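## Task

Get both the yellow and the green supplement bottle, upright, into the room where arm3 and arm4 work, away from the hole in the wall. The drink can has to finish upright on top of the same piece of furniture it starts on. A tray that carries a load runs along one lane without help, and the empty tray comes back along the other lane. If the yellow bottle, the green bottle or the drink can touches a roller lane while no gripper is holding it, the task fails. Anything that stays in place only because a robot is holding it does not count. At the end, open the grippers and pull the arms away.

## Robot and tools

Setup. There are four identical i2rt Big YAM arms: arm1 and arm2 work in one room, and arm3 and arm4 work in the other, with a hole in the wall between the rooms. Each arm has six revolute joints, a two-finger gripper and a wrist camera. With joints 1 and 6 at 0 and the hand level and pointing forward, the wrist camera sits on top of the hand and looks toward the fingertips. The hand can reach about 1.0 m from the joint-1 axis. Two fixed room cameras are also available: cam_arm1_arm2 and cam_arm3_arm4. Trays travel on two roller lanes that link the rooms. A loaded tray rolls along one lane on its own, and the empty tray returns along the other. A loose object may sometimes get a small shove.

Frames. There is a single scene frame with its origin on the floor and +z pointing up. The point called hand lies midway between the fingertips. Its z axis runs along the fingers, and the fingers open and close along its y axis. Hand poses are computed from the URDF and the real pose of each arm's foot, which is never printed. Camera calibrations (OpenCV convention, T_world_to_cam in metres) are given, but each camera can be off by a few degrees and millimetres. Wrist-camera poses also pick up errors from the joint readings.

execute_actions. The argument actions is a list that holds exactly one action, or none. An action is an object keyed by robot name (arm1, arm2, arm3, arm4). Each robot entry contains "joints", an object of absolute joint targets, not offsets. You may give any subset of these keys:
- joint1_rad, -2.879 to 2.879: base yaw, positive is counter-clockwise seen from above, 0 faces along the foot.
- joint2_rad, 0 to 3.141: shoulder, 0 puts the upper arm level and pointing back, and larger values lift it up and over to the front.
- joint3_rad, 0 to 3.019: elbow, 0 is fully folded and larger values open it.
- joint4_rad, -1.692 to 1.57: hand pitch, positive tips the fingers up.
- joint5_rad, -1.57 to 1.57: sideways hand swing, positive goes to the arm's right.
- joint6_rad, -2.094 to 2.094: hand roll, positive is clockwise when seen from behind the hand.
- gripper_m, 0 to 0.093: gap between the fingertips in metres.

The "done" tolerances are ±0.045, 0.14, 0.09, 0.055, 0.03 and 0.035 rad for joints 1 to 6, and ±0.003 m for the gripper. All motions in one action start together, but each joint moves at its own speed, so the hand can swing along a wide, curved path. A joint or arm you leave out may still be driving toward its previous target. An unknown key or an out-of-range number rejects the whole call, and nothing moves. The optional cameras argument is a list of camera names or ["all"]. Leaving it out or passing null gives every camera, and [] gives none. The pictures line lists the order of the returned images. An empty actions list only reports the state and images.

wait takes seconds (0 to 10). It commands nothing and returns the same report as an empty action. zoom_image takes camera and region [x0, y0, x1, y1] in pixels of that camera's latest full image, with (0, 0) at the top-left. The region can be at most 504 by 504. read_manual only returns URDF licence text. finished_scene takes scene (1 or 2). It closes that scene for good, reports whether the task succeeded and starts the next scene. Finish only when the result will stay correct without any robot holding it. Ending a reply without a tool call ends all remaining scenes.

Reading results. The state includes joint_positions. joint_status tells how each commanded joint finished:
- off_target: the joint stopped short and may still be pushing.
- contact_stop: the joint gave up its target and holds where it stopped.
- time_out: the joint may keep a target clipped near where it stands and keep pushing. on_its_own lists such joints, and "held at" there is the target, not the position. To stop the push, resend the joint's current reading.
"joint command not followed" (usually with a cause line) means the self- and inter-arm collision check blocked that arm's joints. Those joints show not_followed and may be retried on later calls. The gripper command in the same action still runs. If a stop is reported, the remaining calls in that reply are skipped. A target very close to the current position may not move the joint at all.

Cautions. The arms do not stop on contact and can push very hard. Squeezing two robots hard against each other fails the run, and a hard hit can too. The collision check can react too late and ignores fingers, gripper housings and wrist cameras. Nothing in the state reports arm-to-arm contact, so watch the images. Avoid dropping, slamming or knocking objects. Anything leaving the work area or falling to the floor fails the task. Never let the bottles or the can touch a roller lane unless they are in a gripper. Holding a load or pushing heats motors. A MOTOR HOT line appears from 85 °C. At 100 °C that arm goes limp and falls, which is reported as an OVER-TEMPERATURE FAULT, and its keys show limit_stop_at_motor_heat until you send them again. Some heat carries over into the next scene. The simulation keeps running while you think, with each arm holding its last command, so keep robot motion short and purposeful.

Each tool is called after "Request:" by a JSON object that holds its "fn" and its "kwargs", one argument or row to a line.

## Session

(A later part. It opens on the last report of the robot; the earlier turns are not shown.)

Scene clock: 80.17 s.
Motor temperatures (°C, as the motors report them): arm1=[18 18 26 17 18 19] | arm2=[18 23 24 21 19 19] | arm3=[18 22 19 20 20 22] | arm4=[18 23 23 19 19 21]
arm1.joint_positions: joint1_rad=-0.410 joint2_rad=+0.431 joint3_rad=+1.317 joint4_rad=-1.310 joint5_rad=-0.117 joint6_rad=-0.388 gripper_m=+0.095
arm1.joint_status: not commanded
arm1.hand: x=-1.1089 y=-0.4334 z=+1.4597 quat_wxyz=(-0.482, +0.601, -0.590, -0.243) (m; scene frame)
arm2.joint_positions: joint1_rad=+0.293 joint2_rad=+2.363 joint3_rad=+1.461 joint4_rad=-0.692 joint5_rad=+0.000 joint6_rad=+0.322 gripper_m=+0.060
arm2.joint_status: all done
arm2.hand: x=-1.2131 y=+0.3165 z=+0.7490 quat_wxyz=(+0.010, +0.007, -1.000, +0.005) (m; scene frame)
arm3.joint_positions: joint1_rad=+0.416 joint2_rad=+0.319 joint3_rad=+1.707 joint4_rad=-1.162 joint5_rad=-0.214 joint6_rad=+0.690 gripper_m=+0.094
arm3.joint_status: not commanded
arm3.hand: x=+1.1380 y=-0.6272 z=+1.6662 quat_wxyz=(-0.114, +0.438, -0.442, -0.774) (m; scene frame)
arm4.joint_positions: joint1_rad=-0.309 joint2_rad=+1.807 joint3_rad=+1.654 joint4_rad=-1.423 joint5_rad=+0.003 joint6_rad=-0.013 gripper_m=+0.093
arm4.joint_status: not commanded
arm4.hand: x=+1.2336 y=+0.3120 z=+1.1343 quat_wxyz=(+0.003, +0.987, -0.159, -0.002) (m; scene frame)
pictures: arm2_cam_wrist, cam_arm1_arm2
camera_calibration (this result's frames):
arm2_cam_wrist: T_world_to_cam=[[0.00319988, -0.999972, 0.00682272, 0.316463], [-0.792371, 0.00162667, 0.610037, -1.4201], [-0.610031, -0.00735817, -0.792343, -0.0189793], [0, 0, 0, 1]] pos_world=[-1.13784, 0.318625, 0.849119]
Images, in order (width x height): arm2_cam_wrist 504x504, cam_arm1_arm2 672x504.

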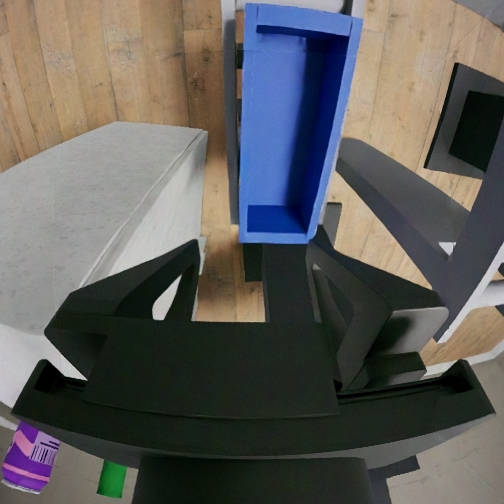

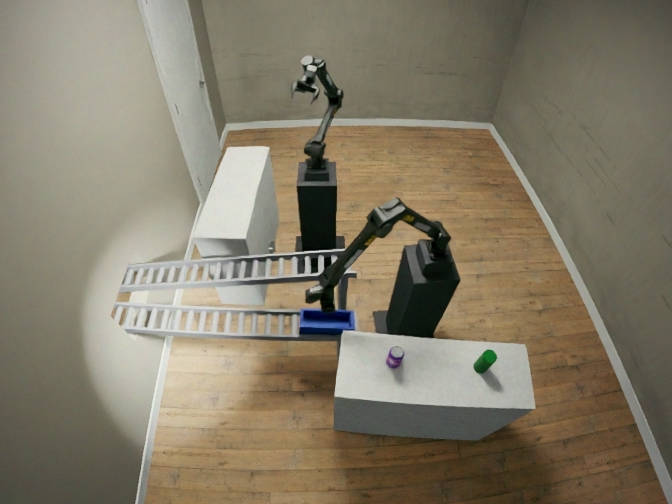

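Request:
{"fn": "execute_actions", "kwargs": {
  "actions": [
    {"arm2":{"joints":{"joint1_rad":0.28,"joint6_rad":0.31,"joint2_rad":2.705,"joint3_rad":1.8,"joint4_rad":-0.63}}}
  ],
  "cameras": []
}}

Request:
{"fn": "execute_actions", "kwargs": {
  "actions": [
    {"arm2":{"joints":{"gripper_m":0.0}}}
  ],
  "cameras": ["arm2_cam_wrist"]
}}

Request:
{"fn": "execute_actions", "kwargs": {
  "actions": [
    {"arm2":{"joints":{"joint2_rad":2.08,"joint3_rad":1.59,"joint4_rad":-1.05}}}
  ],
  "cameras": []
}}

Request:
{"fn": "execute_actions", "kwargs": {
  "actions": [
    {"arm2":{"joints":{"joint1_rad":-0.133,"joint6_rad":-0.1}}}
  ],
  "cameras": []
}}

Request:
{"fn": "execute_actions", "kwargs": {
  "actions": [
    {"arm2":{"joints":{"joint2_rad":2.255,"joint4_rad":-0.88}}}
  ],
  "cameras": ["arm2_cam_wrist","cam_arm1_arm2"]
}}

Scene clock: 82.37 s.
Motor temperatures (°C, as the motors report them): arm1=[18 18 26 17 18 19] | arm2=[18 23 24 21 19 19] | arm3=[18 22 19 20 20 22] | arm4=[18 23 23 19 19 21]
arm1.joint_positions: joint1_rad=-0.410 joint2_rad=+0.431 joint3_rad=+1.317 joint4_rad=-1.310 joint5_rad=-0.117 joint6_rad=-0.388 gripper_m=+0.095
arm1.joint_status: not commanded
arm1.hand: x=-1.1089 y=-0.4334 z=+1.4597 quat_wxyz=(-0.482, +0.601, -0.590, -0.243) (m; scene frame)
arm2.joint_positions: joint1_rad=+0.288 joint2_rad=+2.728 joint3_rad=+1.767 joint4_rad=-0.635 joint5_rad=+0.000 joint6_rad=+0.319 gripper_m=+0.060
arm2.joint_status: all done
arm2.hand: x=-1.1757 y=+0.3257 z=+0.6080 quat_wxyz=(+0.011, +0.006, -1.000, +0.006) (m; scene frame)
arm3.joint_positions: joint1_rad=+0.416 joint2_rad=+0.319 joint3_rad=+1.707 joint4_rad=-1.162 joint5_rad=-0.214 joint6_rad=+0.690 gripper_m=+0.094
arm3.joint_status: not commanded
arm3.hand: x=+1.1380 y=-0.6272 z=+1.6662 quat_wxyz=(-0.114, +0.438, -0.442, -0.774) (m; scene frame)
arm4.joint_positions: joint1_rad=-0.309 joint2_rad=+1.807 joint3_rad=+1.654 joint4_rad=-1.423 joint5_rad=+0.003 joint6_rad=-0.013 gripper_m=+0.093
arm4.joint_status: not commanded
arm4.hand: x=+1.2336 y=+0.3120 z=+1.1343 quat_wxyz=(+0.003, +0.987, -0.159, -0.002) (m; scene frame)
pictures: none
No camera images: the call's "cameras" was empty. Leave "cameras" out to get every camera's image.

Scene clock: 83.00 s.
Motor temperatures (°C, as the motors report them): arm1=[18 18 26 17 18 19] | arm2=[18 23 24 21 19 19] | arm3=[18 22 19 20 20 22] | arm4=[18 23 23 19 19 21]
arm1.joint_positions: joint1_rad=-0.410 joint2_rad=+0.431 joint3_rad=+1.317 joint4_rad=-1.310 joint5_rad=-0.117 joint6_rad=-0.388 gripper_m=+0.095
arm1.joint_status: not commanded
arm1.hand: x=-1.1089 y=-0.4334 z=+1.4597 quat_wxyz=(-0.482, +0.601, -0.590, -0.243) (m; scene frame)
arm2.joint_positions: joint1_rad=+0.288 joint2_rad=+2.728 joint3_rad=+1.767 joint4_rad=-0.635 joint5_rad=+0.000 joint6_rad=+0.319 gripper_m=+0.001
arm2.joint_status: all done
arm2.hand: x=-1.1757 y=+0.3257 z=+0.6080 quat_wxyz=(+0.011, +0.006, -1.000, +0.006) (m; scene frame)
arm3.joint_positions: joint1_rad=+0.416 joint2_rad=+0.319 joint3_rad=+1.707 joint4_rad=-1.162 joint5_rad=-0.214 joint6_rad=+0.690 gripper_m=+0.094
arm3.joint_status: not commanded
arm3.hand: x=+1.1380 y=-0.6272 z=+1.6662 quat_wxyz=(-0.114, +0.438, -0.442, -0.774) (m; scene frame)
arm4.joint_positions: joint1_rad=-0.309 joint2_rad=+1.807 joint3_rad=+1.654 joint4_rad=-1.423 joint5_rad=+0.003 joint6_rad=-0.013 gripper_m=+0.093
arm4.joint_status: not commanded
arm4.hand: x=+1.2336 y=+0.3120 z=+1.1343 quat_wxyz=(+0.003, +0.987, -0.159, -0.002) (m; scene frame)
pictures: arm2_cam_wrist
camera_calibration (this result's frames):
arm2_cam_wrist: T_world_to_cam=[[0.00167892, -0.999972, 0.00735992, 0.324447], [-0.791254, 0.00317208, 0.61148, -1.30459], [-0.611486, -0.00685019, -0.791226, -0.110398], [0, 0, 0, 1]] pos_world=[-1.10031, 0.32782, 0.707994]
Images, in order (width x height): arm2_cam_wrist 504x504.

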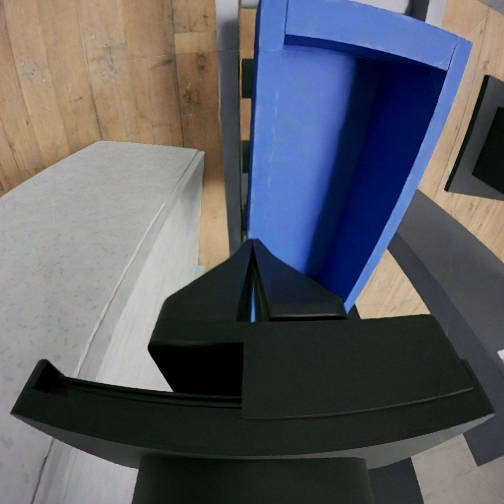

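Scene clock: 84.60 s.
Motor temperatures (°C, as the motors report them): arm1=[18 18 26 17 18 19] | arm2=[18 23 24 21 19 19] | arm3=[18 22 19 20 20 22] | arm4=[18 23 23 19 19 21]
arm1.joint_positions: joint1_rad=-0.410 joint2_rad=+0.431 joint3_rad=+1.317 joint4_rad=-1.310 joint5_rad=-0.117 joint6_rad=-0.388 gripper_m=+0.095
arm1.joint_status: not commanded
arm1.hand: x=-1.1089 y=-0.4334 z=+1.4597 quat_wxyz=(-0.482, +0.601, -0.590, -0.243) (m; scene frame)
arm2.joint_positions: joint1_rad=+0.288 joint2_rad=+2.079 joint3_rad=+1.580 joint4_rad=-1.039 joint5_rad=+0.000 joint6_rad=+0.319 gripper_m=+0.001
arm2.joint_status: all done
arm2.hand: x=-1.1758 y=+0.3270 z=+0.9462 quat_wxyz=(-0.016, +0.006, -1.000, -0.004) (m; scene frame)
arm3.joint_positions: joint1_rad=+0.416 joint2_rad=+0.319 joint3_rad=+1.707 joint4_rad=-1.162 joint5_rad=-0.214 joint6_rad=+0.690 gripper_m=+0.094
arm3.joint_status: not commanded
arm3.hand: x=+1.1380 y=-0.6272 z=+1.6662 quat_wxyz=(-0.114, +0.438, -0.442, -0.774) (m; scene frame)
arm4.joint_positions: joint1_rad=-0.309 joint2_rad=+1.807 joint3_rad=+1.654 joint4_rad=-1.423 joint5_rad=+0.003 joint6_rad=-0.013 gripper_m=+0.093
arm4.joint_status: not commanded
arm4.hand: x=+1.2336 y=+0.3120 z=+1.1343 quat_wxyz=(+0.003, +0.987, -0.159, -0.002) (m; scene frame)
pictures: none
No camera images: the call's "cameras" was empty. Leave "cameras" out to get every camera's image.

Scene clock: 86.20 s.
Motor temperatures (°C, as the motors report them): arm1=[18 18 26 17 18 19] | arm2=[18 23 24 21 19 19] | arm3=[18 22 19 20 20 22] | arm4=[18 23 23 19 19 21]
arm1.joint_positions: joint1_rad=-0.410 joint2_rad=+0.431 joint3_rad=+1.317 joint4_rad=-1.310 joint5_rad=-0.117 joint6_rad=-0.388 gripper_m=+0.095
arm1.joint_status: not commanded
arm1.hand: x=-1.1089 y=-0.4334 z=+1.4597 quat_wxyz=(-0.482, +0.601, -0.590, -0.243) (m; scene frame)
arm2.joint_positions: joint1_rad=-0.126 joint2_rad=+2.079 joint3_rad=+1.580 joint4_rad=-1.039 joint5_rad=+0.001 joint6_rad=-0.091 gripper_m=+0.001
arm2.joint_status: all done
arm2.hand: x=-1.1452 y=+0.0787 z=+0.9470 quat_wxyz=(-0.017, +0.004, -1.000, +0.004) (m; scene frame)
arm3.joint_positions: joint1_rad=+0.416 joint2_rad=+0.319 joint3_rad=+1.707 joint4_rad=-1.162 joint5_rad=-0.214 joint6_rad=+0.690 gripper_m=+0.094
arm3.joint_status: not commanded
arm3.hand: x=+1.1380 y=-0.6272 z=+1.6662 quat_wxyz=(-0.114, +0.438, -0.442, -0.774) (m; scene frame)
arm4.joint_positions: joint1_rad=-0.309 joint2_rad=+1.807 joint3_rad=+1.654 joint4_rad=-1.423 joint5_rad=+0.003 joint6_rad=-0.013 gripper_m=+0.093
arm4.joint_status: not commanded
arm4.hand: x=+1.2336 y=+0.3120 z=+1.1343 quat_wxyz=(+0.003, +0.987, -0.159, -0.002) (m; scene frame)
pictures: none
No camera images: the call's "cameras" was empty. Leave "cameras" out to get every camera's image.

Scene clock: 87.30 s.
Motor temperatures (°C, as the motors report them): arm1=[18 18 26 17 18 19] | arm2=[18 23 24 21 19 19] | arm3=[18 22 19 20 20 22] | arm4=[18 23 23 19 19 21]
arm1.joint_positions: joint1_rad=-0.410 joint2_rad=+0.431 joint3_rad=+1.317 joint4_rad=-1.310 joint5_rad=-0.117 joint6_rad=-0.388 gripper_m=+0.095
arm1.joint_status: not commanded
arm1.hand: x=-1.1089 y=-0.4334 z=+1.4597 quat_wxyz=(-0.482, +0.601, -0.590, -0.243) (m; scene frame)
arm2.joint_positions: joint1_rad=-0.126 joint2_rad=+2.278 joint3_rad=+1.580 joint4_rad=-0.893 joint5_rad=+0.001 joint6_rad=-0.091 gripper_m=+0.001
arm2.joint_status: all done
arm2.hand: x=-1.1468 y=+0.0785 z=+0.8301 quat_wxyz=(+0.009, +0.004, -1.000, +0.001) (m; scene frame)
arm3.joint_positions: joint1_rad=+0.416 joint2_rad=+0.319 joint3_rad=+1.707 joint4_rad=-1.162 joint5_rad=-0.214 joint6_rad=+0.690 gripper_m=+0.094
arm3.joint_status: not commanded
arm3.hand: x=+1.1380 y=-0.6272 z=+1.6662 quat_wxyz=(-0.114, +0.438, -0.442, -0.774) (m; scene frame)
arm4.joint_positions: joint1_rad=-0.309 joint2_rad=+1.807 joint3_rad=+1.654 joint4_rad=-1.423 joint5_rad=+0.003 joint6_rad=-0.013 gripper_m=+0.093
arm4.joint_status: not commanded
arm4.hand: x=+1.2336 y=+0.3120 z=+1.1343 quat_wxyz=(+0.003, +0.987, -0.159, -0.002) (m; scene frame)
pictures: arm2_cam_wrist, cam_arm1_arm2
camera_calibration (this result's frames):
arm2_cam_wrist: T_world_to_cam=[[-0.00257952, -0.999996, -0.00128086, 0.0778074], [-0.793292, 0.00126648, 0.608839, -1.41675], [-0.608835, 0.00258662, -0.793292, 0.0853845], [0, 0, 0, 1]] pos_world=[-1.07171, 0.0793805, 0.93041]
Images, in order (width x height): arm2_cam_wrist 504x504, cam_arm1_arm2 672x504.

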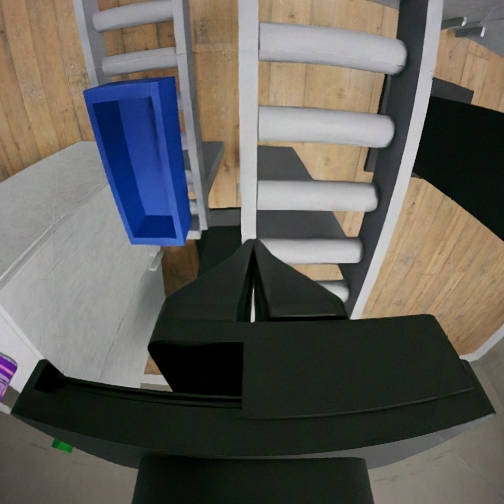

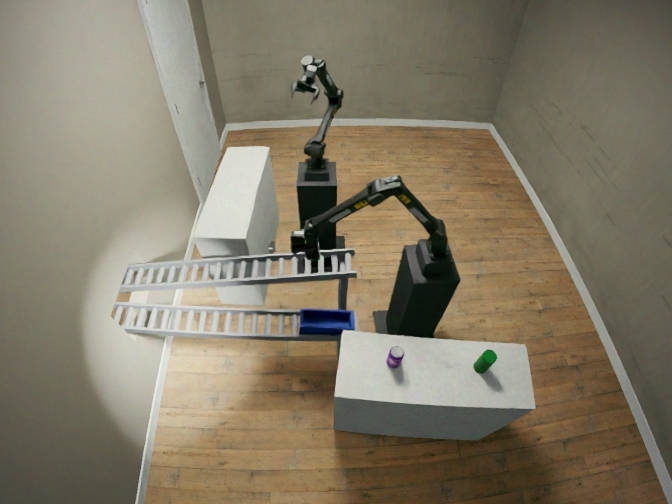

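Request:
{"fn": "execute_actions", "kwargs": {
  "actions": [
    {"arm2":{"joints":{"joint1_rad":0.275,"joint6_rad":0.31,"joint2_rad":2.08,"joint4_rad":-1.05,"gripper_m":0.06}}}
  ],
  "cameras": []
}}

Request:
{"fn": "execute_actions", "kwargs": {
  "actions": [
    {"arm2":{"joints":{"joint2_rad":2.78,"joint3_rad":1.81,"joint4_rad":-0.56}}}
  ],
  "cameras": []
}}

Request:
{"fn": "execute_actions", "kwargs": {
  "actions": [
    {"arm2":{"joints":{"gripper_m":0.0}}}
  ],
  "cameras": ["arm2_cam_wrist"]
}}

Scene clock: 89.50 s.
Motor temperatures (°C, as the motors report them): arm1=[18 18 26 17 18 19] | arm2=[18 23 24 21 19 19] | arm3=[18 22 19 20 20 22] | arm4=[18 23 23 19 19 21]
arm1.joint_positions: joint1_rad=-0.410 joint2_rad=+0.431 joint3_rad=+1.317 joint4_rad=-1.310 joint5_rad=-0.117 joint6_rad=-0.388 gripper_m=+0.095
arm1.joint_status: not commanded
arm1.hand: x=-1.1089 y=-0.4334 z=+1.4597 quat_wxyz=(-0.482, +0.601, -0.590, -0.243) (m; scene frame)
arm2.joint_positions: joint1_rad=+0.268 joint2_rad=+2.068 joint3_rad=+1.580 joint4_rad=-1.038 joint5_rad=-0.001 joint6_rad=+0.301 gripper_m=+0.060
arm2.joint_status: all done
arm2.hand: x=-1.1705 y=+0.3165 z=+0.9532 quat_wxyz=(-0.022, +0.005, -1.000, -0.006) (m; scene frame)
arm3.joint_positions: joint1_rad=+0.416 joint2_rad=+0.319 joint3_rad=+1.707 joint4_rad=-1.162 joint5_rad=-0.214 joint6_rad=+0.690 gripper_m=+0.094
arm3.joint_status: not commanded
arm3.hand: x=+1.1380 y=-0.6272 z=+1.6662 quat_wxyz=(-0.114, +0.438, -0.442, -0.774) (m; scene frame)
arm4.joint_positions: joint1_rad=-0.309 joint2_rad=+1.807 joint3_rad=+1.654 joint4_rad=-1.423 joint5_rad=+0.003 joint6_rad=-0.013 gripper_m=+0.093
arm4.joint_status: not commanded
arm4.hand: x=+1.2336 y=+0.3120 z=+1.1343 quat_wxyz=(+0.003, +0.987, -0.159, -0.002) (m; scene frame)
pictures: none
No camera images: the call's "cameras" was empty. Leave "cameras" out to get every camera's image.

Scene clock: 91.20 s.
Motor temperatures (°C, as the motors report them): arm1=[18 18 26 17 18 19] | arm2=[18 23 24 21 19 19] | arm3=[18 22 19 20 20 22] | arm4=[18 23 23 19 19 21]
arm1.joint_positions: joint1_rad=-0.410 joint2_rad=+0.431 joint3_rad=+1.317 joint4_rad=-1.310 joint5_rad=-0.117 joint6_rad=-0.388 gripper_m=+0.095
arm1.joint_status: not commanded
arm1.hand: x=-1.1089 y=-0.4334 z=+1.4597 quat_wxyz=(-0.482, +0.601, -0.590, -0.243) (m; scene frame)
arm2.joint_positions: joint1_rad=+0.268 joint2_rad=+2.790 joint3_rad=+1.786 joint4_rad=-0.571 joint5_rad=-0.001 joint6_rad=+0.301 gripper_m=+0.060
arm2.joint_status: all done
arm2.hand: x=-1.1753 y=+0.3135 z=+0.5756 quat_wxyz=(+0.001, +0.005, -1.000, +0.002) (m; scene frame)
arm3.joint_positions: joint1_rad=+0.416 joint2_rad=+0.319 joint3_rad=+1.707 joint4_rad=-1.162 joint5_rad=-0.214 joint6_rad=+0.690 gripper_m=+0.094
arm3.joint_status: not commanded
arm3.hand: x=+1.1380 y=-0.6272 z=+1.6662 quat_wxyz=(-0.114, +0.438, -0.442, -0.774) (m; scene frame)
arm4.joint_positions: joint1_rad=-0.309 joint2_rad=+1.807 joint3_rad=+1.654 joint4_rad=-1.423 joint5_rad=+0.003 joint6_rad=-0.013 gripper_m=+0.093
arm4.joint_status: not commanded
arm4.hand: x=+1.2336 y=+0.3120 z=+1.1343 quat_wxyz=(+0.003, +0.987, -0.159, -0.002) (m; scene frame)
pictures: none
No camera images: the call's "cameras" was empty. Leave "cameras" out to get every camera's image.

Scene clock: 91.83 s.
Motor temperatures (°C, as the motors report them): arm1=[18 18 26 17 18 19] | arm2=[18 23 24 21 19 19] | arm3=[18 22 19 20 20 22] | arm4=[18 23 23 19 19 21]
arm1.joint_positions: joint1_rad=-0.410 joint2_rad=+0.431 joint3_rad=+1.317 joint4_rad=-1.310 joint5_rad=-0.117 joint6_rad=-0.388 gripper_m=+0.095
arm1.joint_status: not commanded
arm1.hand: x=-1.1089 y=-0.4334 z=+1.4597 quat_wxyz=(-0.482, +0.601, -0.590, -0.243) (m; scene frame)
arm2.joint_positions: joint1_rad=+0.268 joint2_rad=+2.790 joint3_rad=+1.786 joint4_rad=-0.571 joint5_rad=-0.001 joint6_rad=+0.301 gripper_m=+0.001
arm2.joint_status: all done
arm2.hand: x=-1.1753 y=+0.3135 z=+0.5756 quat_wxyz=(+0.001, +0.005, -1.000, +0.002) (m; scene frame)
arm3.joint_positions: joint1_rad=+0.416 joint2_rad=+0.319 joint3_rad=+1.707 joint4_rad=-1.162 joint5_rad=-0.214 joint6_rad=+0.690 gripper_m=+0.094
arm3.joint_status: not commanded
arm3.hand: x=+1.1380 y=-0.6272 z=+1.6662 quat_wxyz=(-0.114, +0.438, -0.442, -0.774) (m; scene frame)
arm4.joint_positions: joint1_rad=-0.309 joint2_rad=+1.807 joint3_rad=+1.654 joint4_rad=-1.423 joint5_rad=+0.003 joint6_rad=-0.013 gripper_m=+0.093
arm4.joint_status: not commanded
arm4.hand: x=+1.2336 y=+0.3120 z=+1.1343 quat_wxyz=(+0.003, +0.987, -0.159, -0.002) (m; scene frame)
pictures: arm2_cam_wrist
camera_calibration (this result's frames):
arm2_cam_wrist: T_world_to_cam=[[-0.000612235, -1, -0.000325695, 0.314139], [-0.803305, 0.000297838, 0.595567, -1.28854], [-0.595567, 0.000626259, -0.803305, -0.112523], [0, 0, 0, 1]] pos_world=[-1.10191, 0.314593, 0.677121]
Images, in order (width x height): arm2_cam_wrist 504x504.

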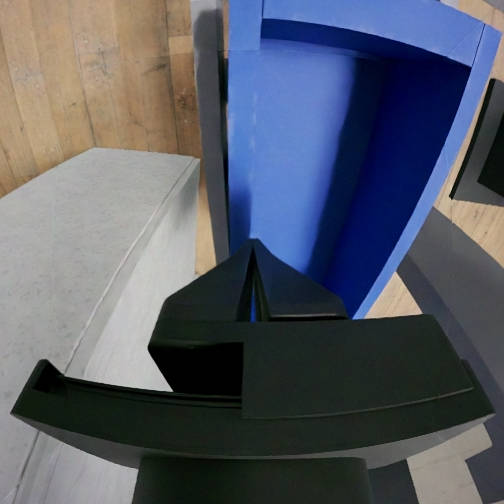

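Still above; lower another 3.5 cm, slightly left.

Request:
{"fn": "execute_actions", "kwargs": {
  "actions": [
    {"arm2":{"joints":{"gripper_m":0.06,"joint1_rad":0.29}}}
  ],
  "cameras": []
}}

Request:
{"fn": "execute_actions", "kwargs": {
  "actions": [
    {"arm2":{"joints":{"joint2_rad":2.85,"joint3_rad":1.83,"joint4_rad":-0.52}}}
  ],
  "cameras": []
}}

Request:
{"fn": "execute_actions", "kwargs": {
  "actions": [
    {"arm2":{"joints":{"gripper_m":0.0}}}
  ],
  "cameras": ["arm2_cam_wrist"]
}}

Scene clock: 92.97 s.
Motor temperatures (°C, as the motors report them): arm1=[18 18 26 17 18 19] | arm2=[18 23 24 21 19 19] | arm3=[18 22 19 20 20 22] | arm4=[18 23 23 19 19 21]
arm1.joint_positions: joint1_rad=-0.410 joint2_rad=+0.431 joint3_rad=+1.317 joint4_rad=-1.310 joint5_rad=-0.117 joint6_rad=-0.388 gripper_m=+0.095
arm1.joint_status: not commanded
arm1.hand: x=-1.1089 y=-0.4334 z=+1.4597 quat_wxyz=(-0.482, +0.601, -0.590, -0.243) (m; scene frame)
arm2.joint_positions: joint1_rad=+0.286 joint2_rad=+2.790 joint3_rad=+1.786 joint4_rad=-0.571 joint5_rad=-0.001 joint6_rad=+0.302 gripper_m=+0.060
arm2.joint_status: all done
arm2.hand: x=-1.1787 y=+0.3238 z=+0.5756 quat_wxyz=(+0.001, +0.013, -1.000, +0.002) (m; scene frame)
arm3.joint_positions: joint1_rad=+0.416 joint2_rad=+0.319 joint3_rad=+1.707 joint4_rad=-1.162 joint5_rad=-0.214 joint6_rad=+0.690 gripper_m=+0.094
arm3.joint_status: not commanded
arm3.hand: x=+1.1380 y=-0.6272 z=+1.6662 quat_wxyz=(-0.114, +0.438, -0.442, -0.774) (m; scene frame)
arm4.joint_positions: joint1_rad=-0.309 joint2_rad=+1.807 joint3_rad=+1.654 joint4_rad=-1.423 joint5_rad=+0.003 joint6_rad=-0.013 gripper_m=+0.093
arm4.joint_status: not commanded
arm4.hand: x=+1.2336 y=+0.3120 z=+1.1343 quat_wxyz=(+0.003, +0.987, -0.159, -0.002) (m; scene frame)
pictures: none
No camera images: the call's "cameras" was empty. Leave "cameras" out to get every camera's image.

Scene clock: 93.83 s.
Motor temperatures (°C, as the motors report them): arm1=[18 18 26 17 18 19] | arm2=[18 23 24 21 19 19] | arm3=[18 22 19 20 20 22] | arm4=[18 23 23 19 19 21]
arm1.joint_positions: joint1_rad=-0.410 joint2_rad=+0.431 joint3_rad=+1.317 joint4_rad=-1.310 joint5_rad=-0.117 joint6_rad=-0.388 gripper_m=+0.095
arm1.joint_status: not commanded
arm1.hand: x=-1.1089 y=-0.4334 z=+1.4597 quat_wxyz=(-0.482, +0.601, -0.590, -0.243) (m; scene frame)
arm2.joint_positions: joint1_rad=+0.286 joint2_rad=+2.845 joint3_rad=+1.805 joint4_rad=-0.531 joint5_rad=-0.001 joint6_rad=+0.302 gripper_m=+0.060
arm2.joint_status: all done
arm2.hand: x=-1.1858 y=+0.3212 z=+0.5477 quat_wxyz=(-0.001, +0.013, -1.000, +0.001) (m; scene frame)
arm3.joint_positions: joint1_rad=+0.416 joint2_rad=+0.319 joint3_rad=+1.707 joint4_rad=-1.162 joint5_rad=-0.214 joint6_rad=+0.690 gripper_m=+0.094
arm3.joint_status: not commanded
arm3.hand: x=+1.1380 y=-0.6272 z=+1.6662 quat_wxyz=(-0.114, +0.438, -0.442, -0.774) (m; scene frame)
arm4.joint_positions: joint1_rad=-0.309 joint2_rad=+1.807 joint3_rad=+1.654 joint4_rad=-1.423 joint5_rad=+0.003 joint6_rad=-0.013 gripper_m=+0.093
arm4.joint_status: not commanded
arm4.hand: x=+1.2336 y=+0.3120 z=+1.1343 quat_wxyz=(+0.003, +0.987, -0.159, -0.002) (m; scene frame)
pictures: none
No camera images: the call's "cameras" was empty. Leave "cameras" out to get every camera's image.

Scene clock: 94.47 s.
Motor temperatures (°C, as the motors report them): arm1=[18 18 26 17 18 19] | arm2=[18 23 24 21 19 19] | arm3=[18 22 19 20 20 22] | arm4=[18 23 23 19 19 21]
arm1.joint_positions: joint1_rad=-0.410 joint2_rad=+0.431 joint3_rad=+1.317 joint4_rad=-1.310 joint5_rad=-0.117 joint6_rad=-0.388 gripper_m=+0.095
arm1.joint_status: not commanded
arm1.hand: x=-1.1089 y=-0.4334 z=+1.4597 quat_wxyz=(-0.482, +0.601, -0.590, -0.243) (m; scene frame)
arm2.joint_positions: joint1_rad=+0.286 joint2_rad=+2.845 joint3_rad=+1.805 joint4_rad=-0.531 joint5_rad=-0.002 joint6_rad=+0.306 gripper_m=+0.011
arm2.joint_status: gripper_m off_target (ended at +0.011, target +0.000)
arm2.hand: x=-1.1857 y=+0.3215 z=+0.5477 quat_wxyz=(-0.001, +0.011, -1.000, +0.000) (m; scene frame)
arm3.joint_positions: joint1_rad=+0.416 joint2_rad=+0.319 joint3_rad=+1.707 joint4_rad=-1.162 joint5_rad=-0.214 joint6_rad=+0.690 gripper_m=+0.094
arm3.joint_status: not commanded
arm3.hand: x=+1.1380 y=-0.6272 z=+1.6662 quat_wxyz=(-0.114, +0.438, -0.442, -0.774) (m; scene frame)
arm4.joint_positions: joint1_rad=-0.309 joint2_rad=+1.807 joint3_rad=+1.654 joint4_rad=-1.423 joint5_rad=+0.003 joint6_rad=-0.013 gripper_m=+0.093
arm4.joint_status: not commanded
arm4.hand: x=+1.2336 y=+0.3120 z=+1.1343 quat_wxyz=(+0.003, +0.987, -0.159, -0.002) (m; scene frame)
pictures: arm2_cam_wrist
camera_calibration (this result's frames):
arm2_cam_wrist: T_world_to_cam=[[0.0127609, -0.999915, -0.00279621, 0.339318], [-0.805566, -0.0119372, 0.592386, -1.27729], [-0.592369, -0.00530687, -0.805649, -0.134133], [0, 0, 0, 1]] pos_world=[-1.11272, 0.32333, 0.649532]
Images, in order (width x height): arm2_cam_wrist 504x504.

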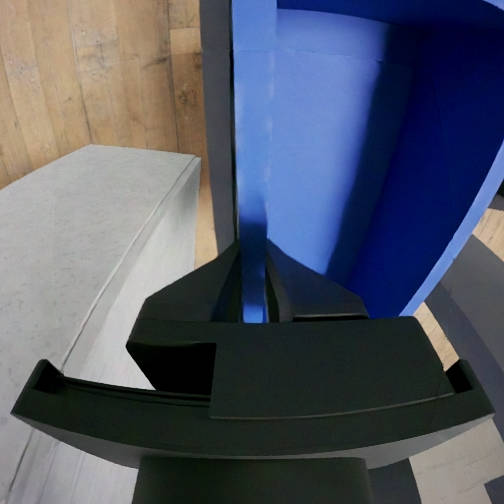

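Request:
{"fn": "execute_actions", "kwargs": {
  "actions": [
    {"arm2":{"joints":{"joint2_rad":2.12,"joint3_rad":1.6,"joint4_rad":-1.03}}}
  ],
  "cameras": []
}}

Request:
{"fn": "execute_actions", "kwargs": {
  "actions": [
    {"arm2":{"joints":{"joint1_rad":-0.15,"joint6_rad":-0.115}}}
  ],
  "cameras": []
}}

Request:
{"fn": "execute_actions", "kwargs": {
  "actions": [
    {"arm2":{"joints":{"joint2_rad":2.31,"joint4_rad":-0.84}}}
  ],
  "cameras": ["arm2_cam_wrist","cam_arm1_arm2"]
}}

Scene clock: 96.63 s.
Motor temperatures (°C, as the motors report them): arm1=[18 18 26 17 18 19] | arm2=[18 23 24 21 19 19] | arm3=[18 22 19 20 20 22] | arm4=[18 23 23 19 19 21]
arm1.joint_positions: joint1_rad=-0.410 joint2_rad=+0.431 joint3_rad=+1.317 joint4_rad=-1.310 joint5_rad=-0.117 joint6_rad=-0.388 gripper_m=+0.095
arm1.joint_status: not commanded
arm1.hand: x=-1.1089 y=-0.4334 z=+1.4597 quat_wxyz=(-0.482, +0.601, -0.590, -0.243) (m; scene frame)
arm2.joint_positions: joint1_rad=+0.285 joint2_rad=+2.135 joint3_rad=+1.586 joint4_rad=-1.019 joint5_rad=-0.001 joint6_rad=+0.315 gripper_m=+0.011
arm2.joint_status: all done
arm2.hand: x=-1.1760 y=+0.3255 z=+0.9157 quat_wxyz=(-0.002, +0.006, -1.000, +0.001) (m; scene frame)
arm3.joint_positions: joint1_rad=+0.416 joint2_rad=+0.319 joint3_rad=+1.707 joint4_rad=-1.162 joint5_rad=-0.214 joint6_rad=+0.690 gripper_m=+0.094
arm3.joint_status: not commanded
arm3.hand: x=+1.1380 y=-0.6272 z=+1.6662 quat_wxyz=(-0.114, +0.438, -0.442, -0.774) (m; scene frame)
arm4.joint_positions: joint1_rad=-0.309 joint2_rad=+1.807 joint3_rad=+1.654 joint4_rad=-1.423 joint5_rad=+0.003 joint6_rad=-0.013 gripper_m=+0.093
arm4.joint_status: not commanded
arm4.hand: x=+1.2336 y=+0.3120 z=+1.1343 quat_wxyz=(+0.003, +0.987, -0.159, -0.002) (m; scene frame)
pictures: none
No camera images: the call's "cameras" was empty. Leave "cameras" out to get every camera's image.

Scene clock: 98.43 s.
Motor temperatures (°C, as the motors report them): arm1=[18 18 26 17 18 19] | arm2=[18 23 24 21 19 19] | arm3=[18 22 19 20 20 22] | arm4=[18 23 23 19 19 21]
arm1.joint_positions: joint1_rad=-0.410 joint2_rad=+0.431 joint3_rad=+1.317 joint4_rad=-1.310 joint5_rad=-0.117 joint6_rad=-0.388 gripper_m=+0.095
arm1.joint_status: not commanded
arm1.hand: x=-1.1089 y=-0.4334 z=+1.4597 quat_wxyz=(-0.482, +0.601, -0.590, -0.243) (m; scene frame)
arm2.joint_positions: joint1_rad=-0.145 joint2_rad=+2.135 joint3_rad=+1.586 joint4_rad=-1.019 joint5_rad=-0.002 joint6_rad=-0.106 gripper_m=+0.011
arm2.joint_status: all done
arm2.hand: x=-1.1468 y=+0.0676 z=+0.9166 quat_wxyz=(-0.002, +0.002, -1.000, +0.001) (m; scene frame)
arm3.joint_positions: joint1_rad=+0.416 joint2_rad=+0.319 joint3_rad=+1.707 joint4_rad=-1.162 joint5_rad=-0.214 joint6_rad=+0.690 gripper_m=+0.094
arm3.joint_status: not commanded
arm3.hand: x=+1.1380 y=-0.6272 z=+1.6662 quat_wxyz=(-0.114, +0.438, -0.442, -0.774) (m; scene frame)
arm4.joint_positions: joint1_rad=-0.309 joint2_rad=+1.807 joint3_rad=+1.654 joint4_rad=-1.423 joint5_rad=+0.003 joint6_rad=-0.013 gripper_m=+0.093
arm4.joint_status: not commanded
arm4.hand: x=+1.2336 y=+0.3120 z=+1.1343 quat_wxyz=(+0.003, +0.987, -0.159, -0.002) (m; scene frame)
pictures: none
No camera images: the call's "cameras" was empty. Leave "cameras" out to get every camera's image.

Scene clock: 99.47 s.
Motor temperatures (°C, as the motors report them): arm1=[18 18 27 17 18 19] | arm2=[18 23 24 21 19 19] | arm3=[18 22 19 20 20 22] | arm4=[18 23 23 19 19 21]
arm1.joint_positions: joint1_rad=-0.410 joint2_rad=+0.431 joint3_rad=+1.317 joint4_rad=-1.310 joint5_rad=-0.117 joint6_rad=-0.388 gripper_m=+0.095
arm1.joint_status: not commanded
arm1.hand: x=-1.1089 y=-0.4334 z=+1.4597 quat_wxyz=(-0.482, +0.601, -0.590, -0.243) (m; scene frame)
arm2.joint_positions: joint1_rad=-0.145 joint2_rad=+2.303 joint3_rad=+1.594 joint4_rad=-0.832 joint5_rad=-0.004 joint6_rad=-0.108 gripper_m=+0.011
arm2.joint_status: all done
arm2.hand: x=-1.1322 y=+0.0661 z=+0.8197 quat_wxyz=(-0.016, +0.003, -1.000, +0.001) (m; scene frame)
arm3.joint_positions: joint1_rad=+0.416 joint2_rad=+0.319 joint3_rad=+1.707 joint4_rad=-1.162 joint5_rad=-0.214 joint6_rad=+0.690 gripper_m=+0.094
arm3.joint_status: not commanded
arm3.hand: x=+1.1380 y=-0.6272 z=+1.6662 quat_wxyz=(-0.114, +0.438, -0.442, -0.774) (m; scene frame)
arm4.joint_positions: joint1_rad=-0.309 joint2_rad=+1.807 joint3_rad=+1.654 joint4_rad=-1.423 joint5_rad=+0.003 joint6_rad=-0.013 gripper_m=+0.093
arm4.joint_status: not commanded
arm4.hand: x=+1.2336 y=+0.3120 z=+1.1343 quat_wxyz=(+0.003, +0.987, -0.159, -0.002) (m; scene frame)
pictures: arm2_cam_wrist, cam_arm1_arm2
camera_calibration (this result's frames):
arm2_cam_wrist: T_world_to_cam=[[-0.00460766, -0.999989, -0.00127612, 0.0631468], [-0.823058, 0.00306763, 0.567949, -1.39908], [-0.567938, 0.00366723, -0.823063, 0.156655], [0, 0, 0, 1]] pos_world=[-1.06226, 0.0668634, 0.923622]
Images, in order (width x height): arm2_cam_wrist 504x504, cam_arm1_arm2 672x504.

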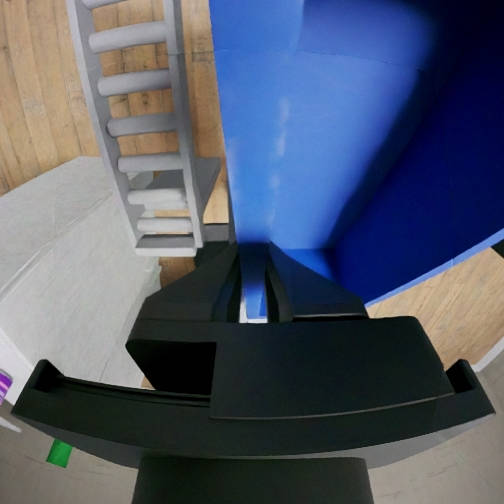

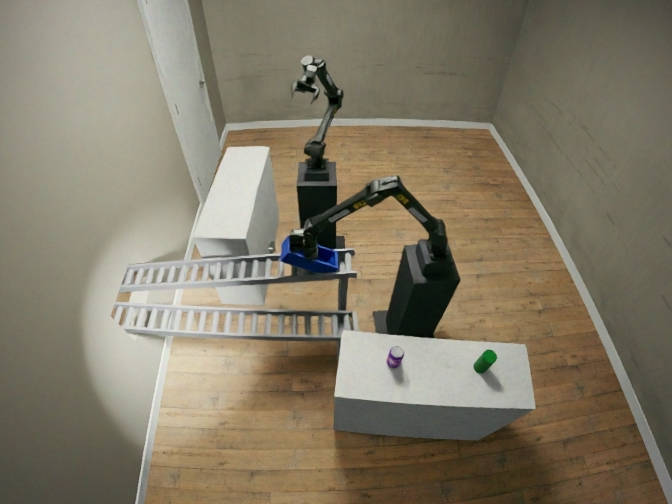

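Request:
{"fn": "execute_actions", "kwargs": {
  "actions": [
    {"arm2":{"joints":{"gripper_m":0.06}}}
  ],
  "cameras": []
}}

Request:
{"fn": "execute_actions", "kwargs": {
  "actions": [
    {"arm2":{"joints":{"joint2_rad":2.0,"joint4_rad":-1.15}}}
  ],
  "cameras": ["cam_arm1_arm2","arm2_cam_wrist"]
}}

Scene clock: 101.73 s.
Motor temperatures (°C, as the motors report them): arm1=[18 18 27 17 18 19] | arm2=[18 23 24 21 19 19] | arm3=[18 22 19 20 20 22] | arm4=[18 23 23 19 19 21]
arm1.joint_positions: joint1_rad=-0.410 joint2_rad=+0.431 joint3_rad=+1.317 joint4_rad=-1.310 joint5_rad=-0.117 joint6_rad=-0.388 gripper_m=+0.095
arm1.joint_status: not commanded
arm1.hand: x=-1.1089 y=-0.4334 z=+1.4597 quat_wxyz=(-0.482, +0.601, -0.590, -0.243) (m; scene frame)
arm2.joint_positions: joint1_rad=-0.145 joint2_rad=+2.304 joint3_rad=+1.594 joint4_rad=-0.832 joint5_rad=-0.004 joint6_rad=-0.108 gripper_m=+0.060
arm2.joint_status: all done
arm2.hand: x=-1.1323 y=+0.0661 z=+0.8194 quat_wxyz=(-0.016, +0.003, -1.000, +0.001) (m; scene frame)
arm3.joint_positions: joint1_rad=+0.416 joint2_rad=+0.319 joint3_rad=+1.707 joint4_rad=-1.162 joint5_rad=-0.214 joint6_rad=+0.690 gripper_m=+0.094
arm3.joint_status: not commanded
arm3.hand: x=+1.1380 y=-0.6272 z=+1.6662 quat_wxyz=(-0.114, +0.438, -0.442, -0.774) (m; scene frame)
arm4.joint_positions: joint1_rad=-0.309 joint2_rad=+1.807 joint3_rad=+1.654 joint4_rad=-1.423 joint5_rad=+0.003 joint6_rad=-0.013 gripper_m=+0.093
arm4.joint_status: not commanded
arm4.hand: x=+1.2336 y=+0.3120 z=+1.1343 quat_wxyz=(+0.003, +0.987, -0.159, -0.002) (m; scene frame)
pictures: none
No camera images: the call's "cameras" was empty. Leave "cameras" out to get every camera's image.

Scene clock: 103.13 s.
Motor temperatures (°C, as the motors report them): arm1=[18 18 27 17 18 19] | arm2=[18 23 24 21 19 19] | arm3=[18 22 19 20 20 22] | arm4=[18 23 23 19 19 21]
arm1.joint_positions: joint1_rad=-0.410 joint2_rad=+0.431 joint3_rad=+1.317 joint4_rad=-1.310 joint5_rad=-0.117 joint6_rad=-0.388 gripper_m=+0.095
arm1.joint_status: not commanded
arm1.hand: x=-1.1089 y=-0.4334 z=+1.4597 quat_wxyz=(-0.482, +0.601, -0.590, -0.243) (m; scene frame)
arm2.joint_positions: joint1_rad=-0.145 joint2_rad=+1.997 joint3_rad=+1.590 joint4_rad=-1.138 joint5_rad=-0.004 joint6_rad=-0.108 gripper_m=+0.060
arm2.joint_status: all done
arm2.hand: x=-1.1579 y=+0.0693 z=+0.9976 quat_wxyz=(-0.014, +0.003, -1.000, +0.001) (m; scene frame)
arm3.joint_positions: joint1_rad=+0.416 joint2_rad=+0.319 joint3_rad=+1.707 joint4_rad=-1.162 joint5_rad=-0.214 joint6_rad=+0.690 gripper_m=+0.094
arm3.joint_status: not commanded
arm3.hand: x=+1.1380 y=-0.6272 z=+1.6662 quat_wxyz=(-0.114, +0.438, -0.442, -0.774) (m; scene frame)
arm4.joint_positions: joint1_rad=-0.309 joint2_rad=+1.807 joint3_rad=+1.654 joint4_rad=-1.423 joint5_rad=+0.003 joint6_rad=-0.013 gripper_m=+0.093
arm4.joint_status: not commanded
arm4.hand: x=+1.2336 y=+0.3120 z=+1.1343 quat_wxyz=(+0.003, +0.987, -0.159, -0.002) (m; scene frame)
pictures: arm2_cam_wrist, cam_arm1_arm2
camera_calibration (this result's frames):
arm2_cam_wrist: T_world_to_cam=[[-0.00462715, -0.999988, -0.00168573, 0.0668519], [-0.82068, 0.00283425, 0.571381, -1.52198], [-0.571369, 0.00402731, -0.820683, 0.282123], [0, 0, 0, 1]] pos_world=[-1.08755, 0.0700285, 1.10128]
Images, in order (width x height): arm2_cam_wrist 504x504, cam_arm1_arm2 672x504.

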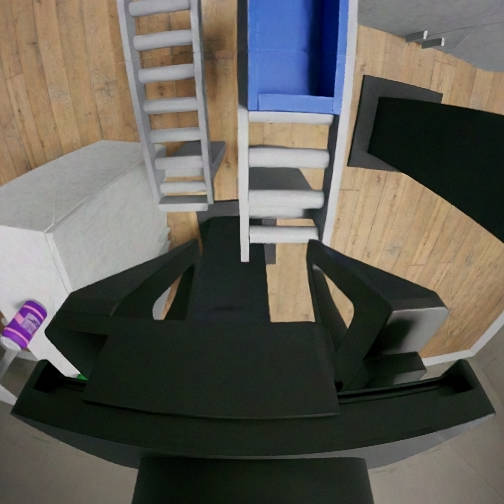

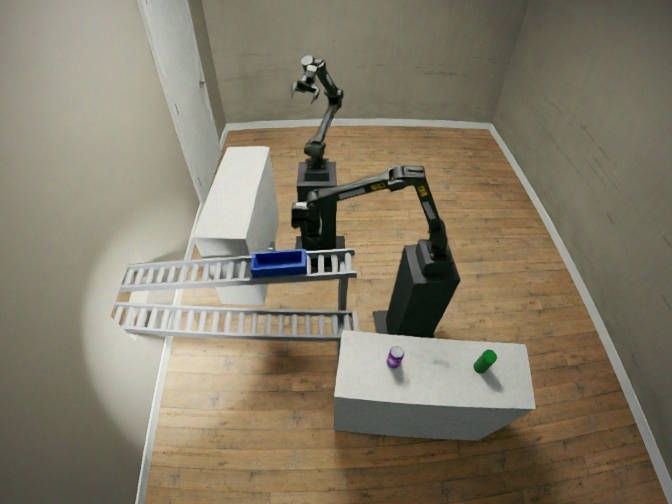

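Tray slid forward; go get green and check.

Request:
{"fn": "execute_actions", "kwargs": {
  "actions": [
    {"arm2":{"joints":{"joint1_rad":1.79,"joint2_rad":1.8,"joint3_rad":1.7,"joint4_rad":-1.47,"joint6_rad":0,"gripper_m":0.093}}}
  ],
  "cameras": []
}}

Request:
{"fn": "execute_actions", "kwargs": {
  "actions": [
    {"arm2":{"joints":{"joint2_rad":2.12,"joint3_rad":1.39,"joint4_rad":-0.83}}}
  ],
  "cameras": []
}}

Request:
{"fn": "execute_actions", "kwargs": {
  "actions": [
    {"arm2":{"joints":{"gripper_m":0.03}}}
  ],
  "cameras": []
}}

Request:
{"fn": "execute_actions", "kwargs": {
  "actions": [
    {"arm2":{"joints":{"joint2_rad":1.8,"joint3_rad":1.7,"joint4_rad":-1.47}}}
  ],
  "cameras": []
}}

Request:
{"fn": "execute_actions", "kwargs": {
  "actions": [
    {"arm2":{"joints":{"joint1_rad":-0.2,"joint2_rad":1.95,"joint3_rad":1.95,"joint4_rad":-1.57}}}
  ],
  "cameras": ["cam_arm1_arm2","arm2_cam_wrist"]
}}

Scene clock: 106.00 s.
Motor temperatures (°C, as the motors report them): arm1=[18 18 27 17 18 19] | arm2=[18 23 24 21 19 19] | arm3=[18 22 19 20 20 22] | arm4=[18 23 23 19 19 21]
arm1.joint_positions: joint1_rad=-0.410 joint2_rad=+0.431 joint3_rad=+1.317 joint4_rad=-1.310 joint5_rad=-0.117 joint6_rad=-0.388 gripper_m=+0.095
arm1.joint_status: not commanded
arm1.hand: x=-1.1089 y=-0.4334 z=+1.4597 quat_wxyz=(-0.482, +0.601, -0.590, -0.243) (m; scene frame)
arm2.joint_positions: joint1_rad=+1.797 joint2_rad=+1.812 joint3_rad=+1.681 joint4_rad=-1.458 joint5_rad=+0.000 joint6_rad=-0.009 gripper_m=+0.093
arm2.joint_status: all done
arm2.hand: x=-1.8984 y=+0.6634 z=+1.1307 quat_wxyz=(+0.007, +0.798, -0.602, +0.009) (m; scene frame)
arm3.joint_positions: joint1_rad=+0.416 joint2_rad=+0.319 joint3_rad=+1.707 joint4_rad=-1.162 joint5_rad=-0.214 joint6_rad=+0.690 gripper_m=+0.094
arm3.joint_status: not commanded
arm3.hand: x=+1.1380 y=-0.6272 z=+1.6662 quat_wxyz=(-0.114, +0.438, -0.442, -0.774) (m; scene frame)
arm4.joint_positions: joint1_rad=-0.309 joint2_rad=+1.807 joint3_rad=+1.654 joint4_rad=-1.423 joint5_rad=+0.003 joint6_rad=-0.013 gripper_m=+0.093
arm4.joint_status: not commanded
arm4.hand: x=+1.2336 y=+0.3120 z=+1.1343 quat_wxyz=(+0.003, +0.987, -0.159, -0.002) (m; scene frame)
pictures: none
No camera images: the call's "cameras" was empty. Leave "cameras" out to get every camera's image.

Scene clock: 107.33 s.
Motor temperatures (°C, as the motors report them): arm1=[18 18 27 17 18 19] | arm2=[18 23 24 21 19 19] | arm3=[18 22 19 20 20 22] | arm4=[18 23 23 19 19 21]
arm1.joint_positions: joint1_rad=-0.410 joint2_rad=+0.431 joint3_rad=+1.317 joint4_rad=-1.310 joint5_rad=-0.117 joint6_rad=-0.388 gripper_m=+0.095
arm1.joint_status: not commanded
arm1.hand: x=-1.1089 y=-0.4334 z=+1.4597 quat_wxyz=(-0.482, +0.601, -0.590, -0.243) (m; scene frame)
arm2.joint_positions: joint1_rad=+1.796 joint2_rad=+2.120 joint3_rad=+1.381 joint4_rad=-0.843 joint5_rad=-0.005 joint6_rad=-0.009 gripper_m=+0.093
arm2.joint_status: all done
arm2.hand: x=-1.8996 y=+0.6666 z=+0.8592 quat_wxyz=(+0.006, +0.798, -0.603, +0.005) (m; scene frame)
arm3.joint_positions: joint1_rad=+0.416 joint2_rad=+0.319 joint3_rad=+1.707 joint4_rad=-1.162 joint5_rad=-0.214 joint6_rad=+0.690 gripper_m=+0.094
arm3.joint_status: not commanded
arm3.hand: x=+1.1380 y=-0.6272 z=+1.6662 quat_wxyz=(-0.114, +0.438, -0.442, -0.774) (m; scene frame)
arm4.joint_positions: joint1_rad=-0.309 joint2_rad=+1.807 joint3_rad=+1.654 joint4_rad=-1.423 joint5_rad=+0.003 joint6_rad=-0.013 gripper_m=+0.093
arm4.joint_status: not commanded
arm4.hand: x=+1.2336 y=+0.3120 z=+1.1343 quat_wxyz=(+0.003, +0.987, -0.159, -0.002) (m; scene frame)
pictures: none
No camera images: the call's "cameras" was empty. Leave "cameras" out to get every camera's image.

Scene clock: 107.97 s.
Motor temperatures (°C, as the motors report them): arm1=[18 18 27 17 18 19] | arm2=[18 23 24 21 19 19] | arm3=[18 22 19 20 20 22] | arm4=[18 23 23 19 19 21]
arm1.joint_positions: joint1_rad=-0.410 joint2_rad=+0.431 joint3_rad=+1.317 joint4_rad=-1.310 joint5_rad=-0.117 joint6_rad=-0.388 gripper_m=+0.095
arm1.joint_status: not commanded
arm1.hand: x=-1.1089 y=-0.4334 z=+1.4597 quat_wxyz=(-0.482, +0.601, -0.590, -0.243) (m; scene frame)
arm2.joint_positions: joint1_rad=+1.796 joint2_rad=+2.120 joint3_rad=+1.381 joint4_rad=-0.843 joint5_rad=-0.003 joint6_rad=-0.008 gripper_m=+0.064
arm2.joint_status: gripper_m off_target (ended at +0.064, target +0.030)
arm2.hand: x=-1.8991 y=+0.6668 z=+0.8592 quat_wxyz=(+0.005, +0.798, -0.603, +0.005) (m; scene frame)
arm3.joint_positions: joint1_rad=+0.416 joint2_rad=+0.319 joint3_rad=+1.707 joint4_rad=-1.162 joint5_rad=-0.214 joint6_rad=+0.690 gripper_m=+0.094
arm3.joint_status: not commanded
arm3.hand: x=+1.1380 y=-0.6272 z=+1.6662 quat_wxyz=(-0.114, +0.438, -0.442, -0.774) (m; scene frame)
arm4.joint_positions: joint1_rad=-0.309 joint2_rad=+1.807 joint3_rad=+1.654 joint4_rad=-1.423 joint5_rad=+0.003 joint6_rad=-0.013 gripper_m=+0.093
arm4.joint_status: not commanded
arm4.hand: x=+1.2336 y=+0.3120 z=+1.1343 quat_wxyz=(+0.003, +0.987, -0.159, -0.002) (m; scene frame)
pictures: none
No camera images: the call's "cameras" was empty. Leave "cameras" out to get every camera's image.

Scene clock: 109.60 s.
Motor temperatures (°C, as the motors report them): arm1=[18 18 27 17 18 19] | arm2=[18 23 24 21 19 19] | arm3=[18 22 20 20 20 22] | arm4=[18 24 23 19 19 21]
arm1.joint_positions: joint1_rad=-0.410 joint2_rad=+0.431 joint3_rad=+1.317 joint4_rad=-1.310 joint5_rad=-0.117 joint6_rad=-0.388 gripper_m=+0.095
arm1.joint_status: not commanded
arm1.hand: x=-1.1089 y=-0.4334 z=+1.4597 quat_wxyz=(-0.482, +0.601, -0.590, -0.243) (m; scene frame)
arm2.joint_positions: joint1_rad=+1.796 joint2_rad=+1.826 joint3_rad=+1.687 joint4_rad=-1.459 joint5_rad=-0.003 joint6_rad=-0.008 gripper_m=+0.064
arm2.joint_status: all done
arm2.hand: x=-1.8990 y=+0.6655 z=+1.1251 quat_wxyz=(+0.010, +0.798, -0.603, +0.012) (m; scene frame)
arm3.joint_positions: joint1_rad=+0.416 joint2_rad=+0.319 joint3_rad=+1.707 joint4_rad=-1.162 joint5_rad=-0.214 joint6_rad=+0.690 gripper_m=+0.094
arm3.joint_status: not commanded
arm3.hand: x=+1.1380 y=-0.6272 z=+1.6662 quat_wxyz=(-0.114, +0.438, -0.442, -0.774) (m; scene frame)
arm4.joint_positions: joint1_rad=-0.309 joint2_rad=+1.807 joint3_rad=+1.654 joint4_rad=-1.423 joint5_rad=+0.003 joint6_rad=-0.013 gripper_m=+0.093
arm4.joint_status: not commanded
arm4.hand: x=+1.2336 y=+0.3120 z=+1.1343 quat_wxyz=(+0.003, +0.987, -0.159, -0.002) (m; scene frame)
pictures: none
No camera images: the call's "cameras" was empty. Leave "cameras" out to get every camera's image.

Scene clock: 111.90 s.
Motor temperatures (°C, as the motors report them): arm1=[18 18 27 17 18 19] | arm2=[18 23 25 21 19 19] | arm3=[18 22 20 20 20 22] | arm4=[18 24 23 19 19 21]
arm1.joint_positions: joint1_rad=-0.410 joint2_rad=+0.431 joint3_rad=+1.317 joint4_rad=-1.310 joint5_rad=-0.117 joint6_rad=-0.388 gripper_m=+0.095
arm1.joint_status: not commanded
arm1.hand: x=-1.1089 y=-0.4334 z=+1.4597 quat_wxyz=(-0.482, +0.601, -0.590, -0.243) (m; scene frame)
arm2.joint_positions: joint1_rad=-0.203 joint2_rad=+1.983 joint3_rad=+1.898 joint4_rad=-1.558 joint5_rad=+0.002 joint6_rad=-0.007 gripper_m=+0.064
arm2.joint_status: all done
arm2.hand: x=-1.1613 y=+0.0345 z=+1.1204 quat_wxyz=(+0.035, -0.077, -0.996, -0.001) (m; scene frame)
arm3.joint_positions: joint1_rad=+0.416 joint2_rad=+0.319 joint3_rad=+1.707 joint4_rad=-1.162 joint5_rad=-0.214 joint6_rad=+0.690 gripper_m=+0.094
arm3.joint_status: not commanded
arm3.hand: x=+1.1380 y=-0.6272 z=+1.6662 quat_wxyz=(-0.114, +0.438, -0.442, -0.774) (m; scene frame)
arm4.joint_positions: joint1_rad=-0.309 joint2_rad=+1.807 joint3_rad=+1.654 joint4_rad=-1.423 joint5_rad=+0.003 joint6_rad=-0.013 gripper_m=+0.093
arm4.joint_status: not commanded
arm4.hand: x=+1.2336 y=+0.3120 z=+1.1343 quat_wxyz=(+0.003, +0.987, -0.159, -0.002) (m; scene frame)
pictures: arm2_cam_wrist, cam_arm1_arm2
camera_calibration (this result's frames):
arm2_cam_wrist: T_world_to_cam=[[-0.162908, -0.986641, 0.00108877, -0.155166], [-0.751199, 0.124749, 0.648181, -1.60437], [-0.639657, 0.104776, -0.761486, 0.231997], [0, 0, 0, 1]] pos_world=[-1.08208, 0.0227424, 1.21676]
Images, in order (width x height): arm2_cam_wrist 504x504, cam_arm1_arm2 672x504.

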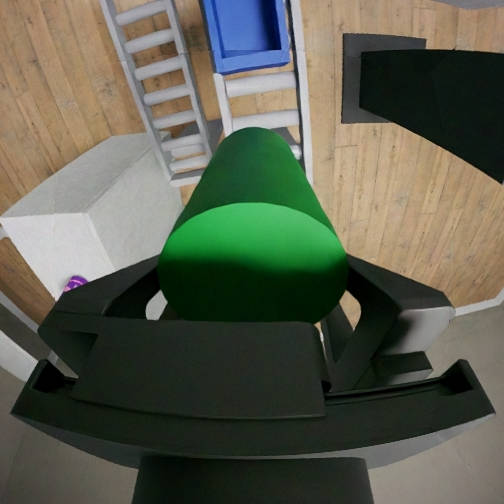

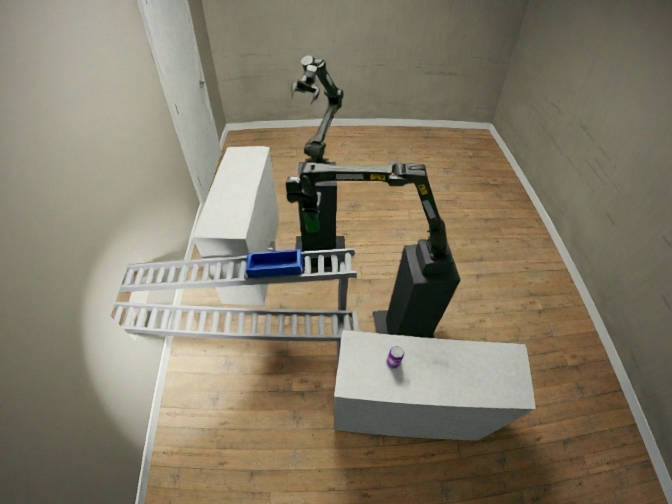

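Request:
{"fn": "execute_actions", "kwargs": {
  "actions": [
    {"arm2":{"joints":{"joint1_rad":-0.17,"joint2_rad":2.4,"joint3_rad":2.26,"joint4_rad":-1.1}}}
  ],
  "cameras": []
}}

Request:
{"fn": "execute_actions", "kwargs": {
  "actions": [
    {"arm2":{"joints":{"joint2_rad":2.6,"joint4_rad":-0.9}}}
  ],
  "cameras": ["cam_arm1_arm2","arm2_cam_wrist"]
}}

Scene clock: 114.37 s.
Motor temperatures (°C, as the motors report them): arm1=[18 18 27 17 18 19] | arm2=[18 24 26 21 19 19] | arm3=[18 22 20 20 20 22] | arm4=[18 24 24 19 19 21]
arm1.joint_positions: joint1_rad=-0.410 joint2_rad=+0.431 joint3_rad=+1.317 joint4_rad=-1.310 joint5_rad=-0.117 joint6_rad=-0.388 gripper_m=+0.095
arm1.joint_status: not commanded
arm1.hand: x=-1.1089 y=-0.4334 z=+1.4597 quat_wxyz=(-0.482, +0.601, -0.590, -0.243) (m; scene frame)
arm2.joint_positions: joint1_rad=-0.170 joint2_rad=+2.443 joint3_rad=+2.204 joint4_rad=-1.119 joint5_rad=+0.002 joint6_rad=-0.007 gripper_m=+0.064
arm2.joint_status: all done
arm2.hand: x=-0.9797 y=+0.0302 z=+0.9393 quat_wxyz=(-0.107, -0.060, -0.992, +0.010) (m; scene frame)
arm3.joint_positions: joint1_rad=+0.416 joint2_rad=+0.319 joint3_rad=+1.707 joint4_rad=-1.162 joint5_rad=-0.214 joint6_rad=+0.690 gripper_m=+0.094
arm3.joint_status: not commanded
arm3.hand: x=+1.1380 y=-0.6272 z=+1.6662 quat_wxyz=(-0.114, +0.438, -0.442, -0.774) (m; scene frame)
arm4.joint_positions: joint1_rad=-0.309 joint2_rad=+1.807 joint3_rad=+1.654 joint4_rad=-1.423 joint5_rad=+0.003 joint6_rad=-0.013 gripper_m=+0.093
arm4.joint_status: not commanded
arm4.hand: x=+1.2336 y=+0.3120 z=+1.1343 quat_wxyz=(+0.003, +0.987, -0.159, -0.002) (m; scene frame)
pictures: none
No camera images: the call's "cameras" was empty. Leave "cameras" out to get every camera's image.

Scene clock: 115.63 s.
Motor temperatures (°C, as the motors report them): arm1=[18 18 27 17 18 19] | arm2=[18 24 26 21 19 19] | arm3=[18 22 20 20 20 22] | arm4=[18 24 24 19 19 21]
arm1.joint_positions: joint1_rad=-0.410 joint2_rad=+0.431 joint3_rad=+1.317 joint4_rad=-1.310 joint5_rad=-0.117 joint6_rad=-0.388 gripper_m=+0.095
arm1.joint_status: not commanded
arm1.hand: x=-1.1089 y=-0.4334 z=+1.4597 quat_wxyz=(-0.482, +0.601, -0.590, -0.243) (m; scene frame)
arm2.joint_positions: joint1_rad=-0.170 joint2_rad=+2.648 joint3_rad=+2.218 joint4_rad=-0.919 joint5_rad=+0.002 joint6_rad=-0.007 gripper_m=+0.064
arm2.joint_status: all done
arm2.hand: x=-0.9694 y=+0.0284 z=+0.7990 quat_wxyz=(-0.111, -0.060, -0.992, +0.010) (m; scene frame)
arm3.joint_positions: joint1_rad=+0.416 joint2_rad=+0.319 joint3_rad=+1.707 joint4_rad=-1.162 joint5_rad=-0.214 joint6_rad=+0.690 gripper_m=+0.094
arm3.joint_status: not commanded
arm3.hand: x=+1.1380 y=-0.6272 z=+1.6662 quat_wxyz=(-0.114, +0.438, -0.442, -0.774) (m; scene frame)
arm4.joint_positions: joint1_rad=-0.309 joint2_rad=+1.807 joint3_rad=+1.654 joint4_rad=-1.423 joint5_rad=+0.003 joint6_rad=-0.013 gripper_m=+0.093
arm4.joint_status: not commanded
arm4.hand: x=+1.2336 y=+0.3120 z=+1.1343 quat_wxyz=(+0.003, +0.987, -0.159, -0.002) (m; scene frame)
pictures: arm2_cam_wrist, cam_arm1_arm2
camera_calibration (this result's frames):
arm2_cam_wrist: T_world_to_cam=[[-0.130117, -0.991499, 0.00018586, -0.0968835], [-0.908697, 0.119326, 0.40004, -1.2054], [-0.396661, 0.0518832, -0.916498, 0.471597], [0, 0, 0, 1]] pos_world=[-0.920888, 0.0233082, 0.914444]
Images, in order (width x height): arm2_cam_wrist 504x504, cam_arm1_arm2 672x504.

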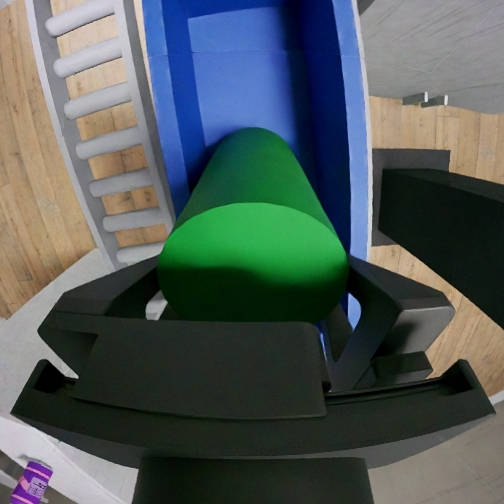

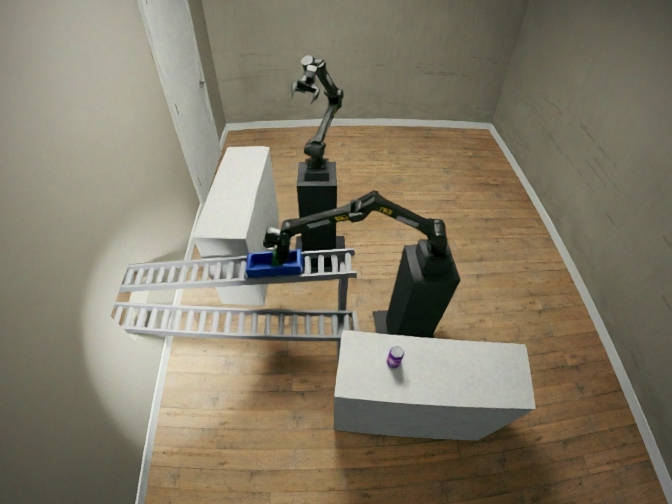

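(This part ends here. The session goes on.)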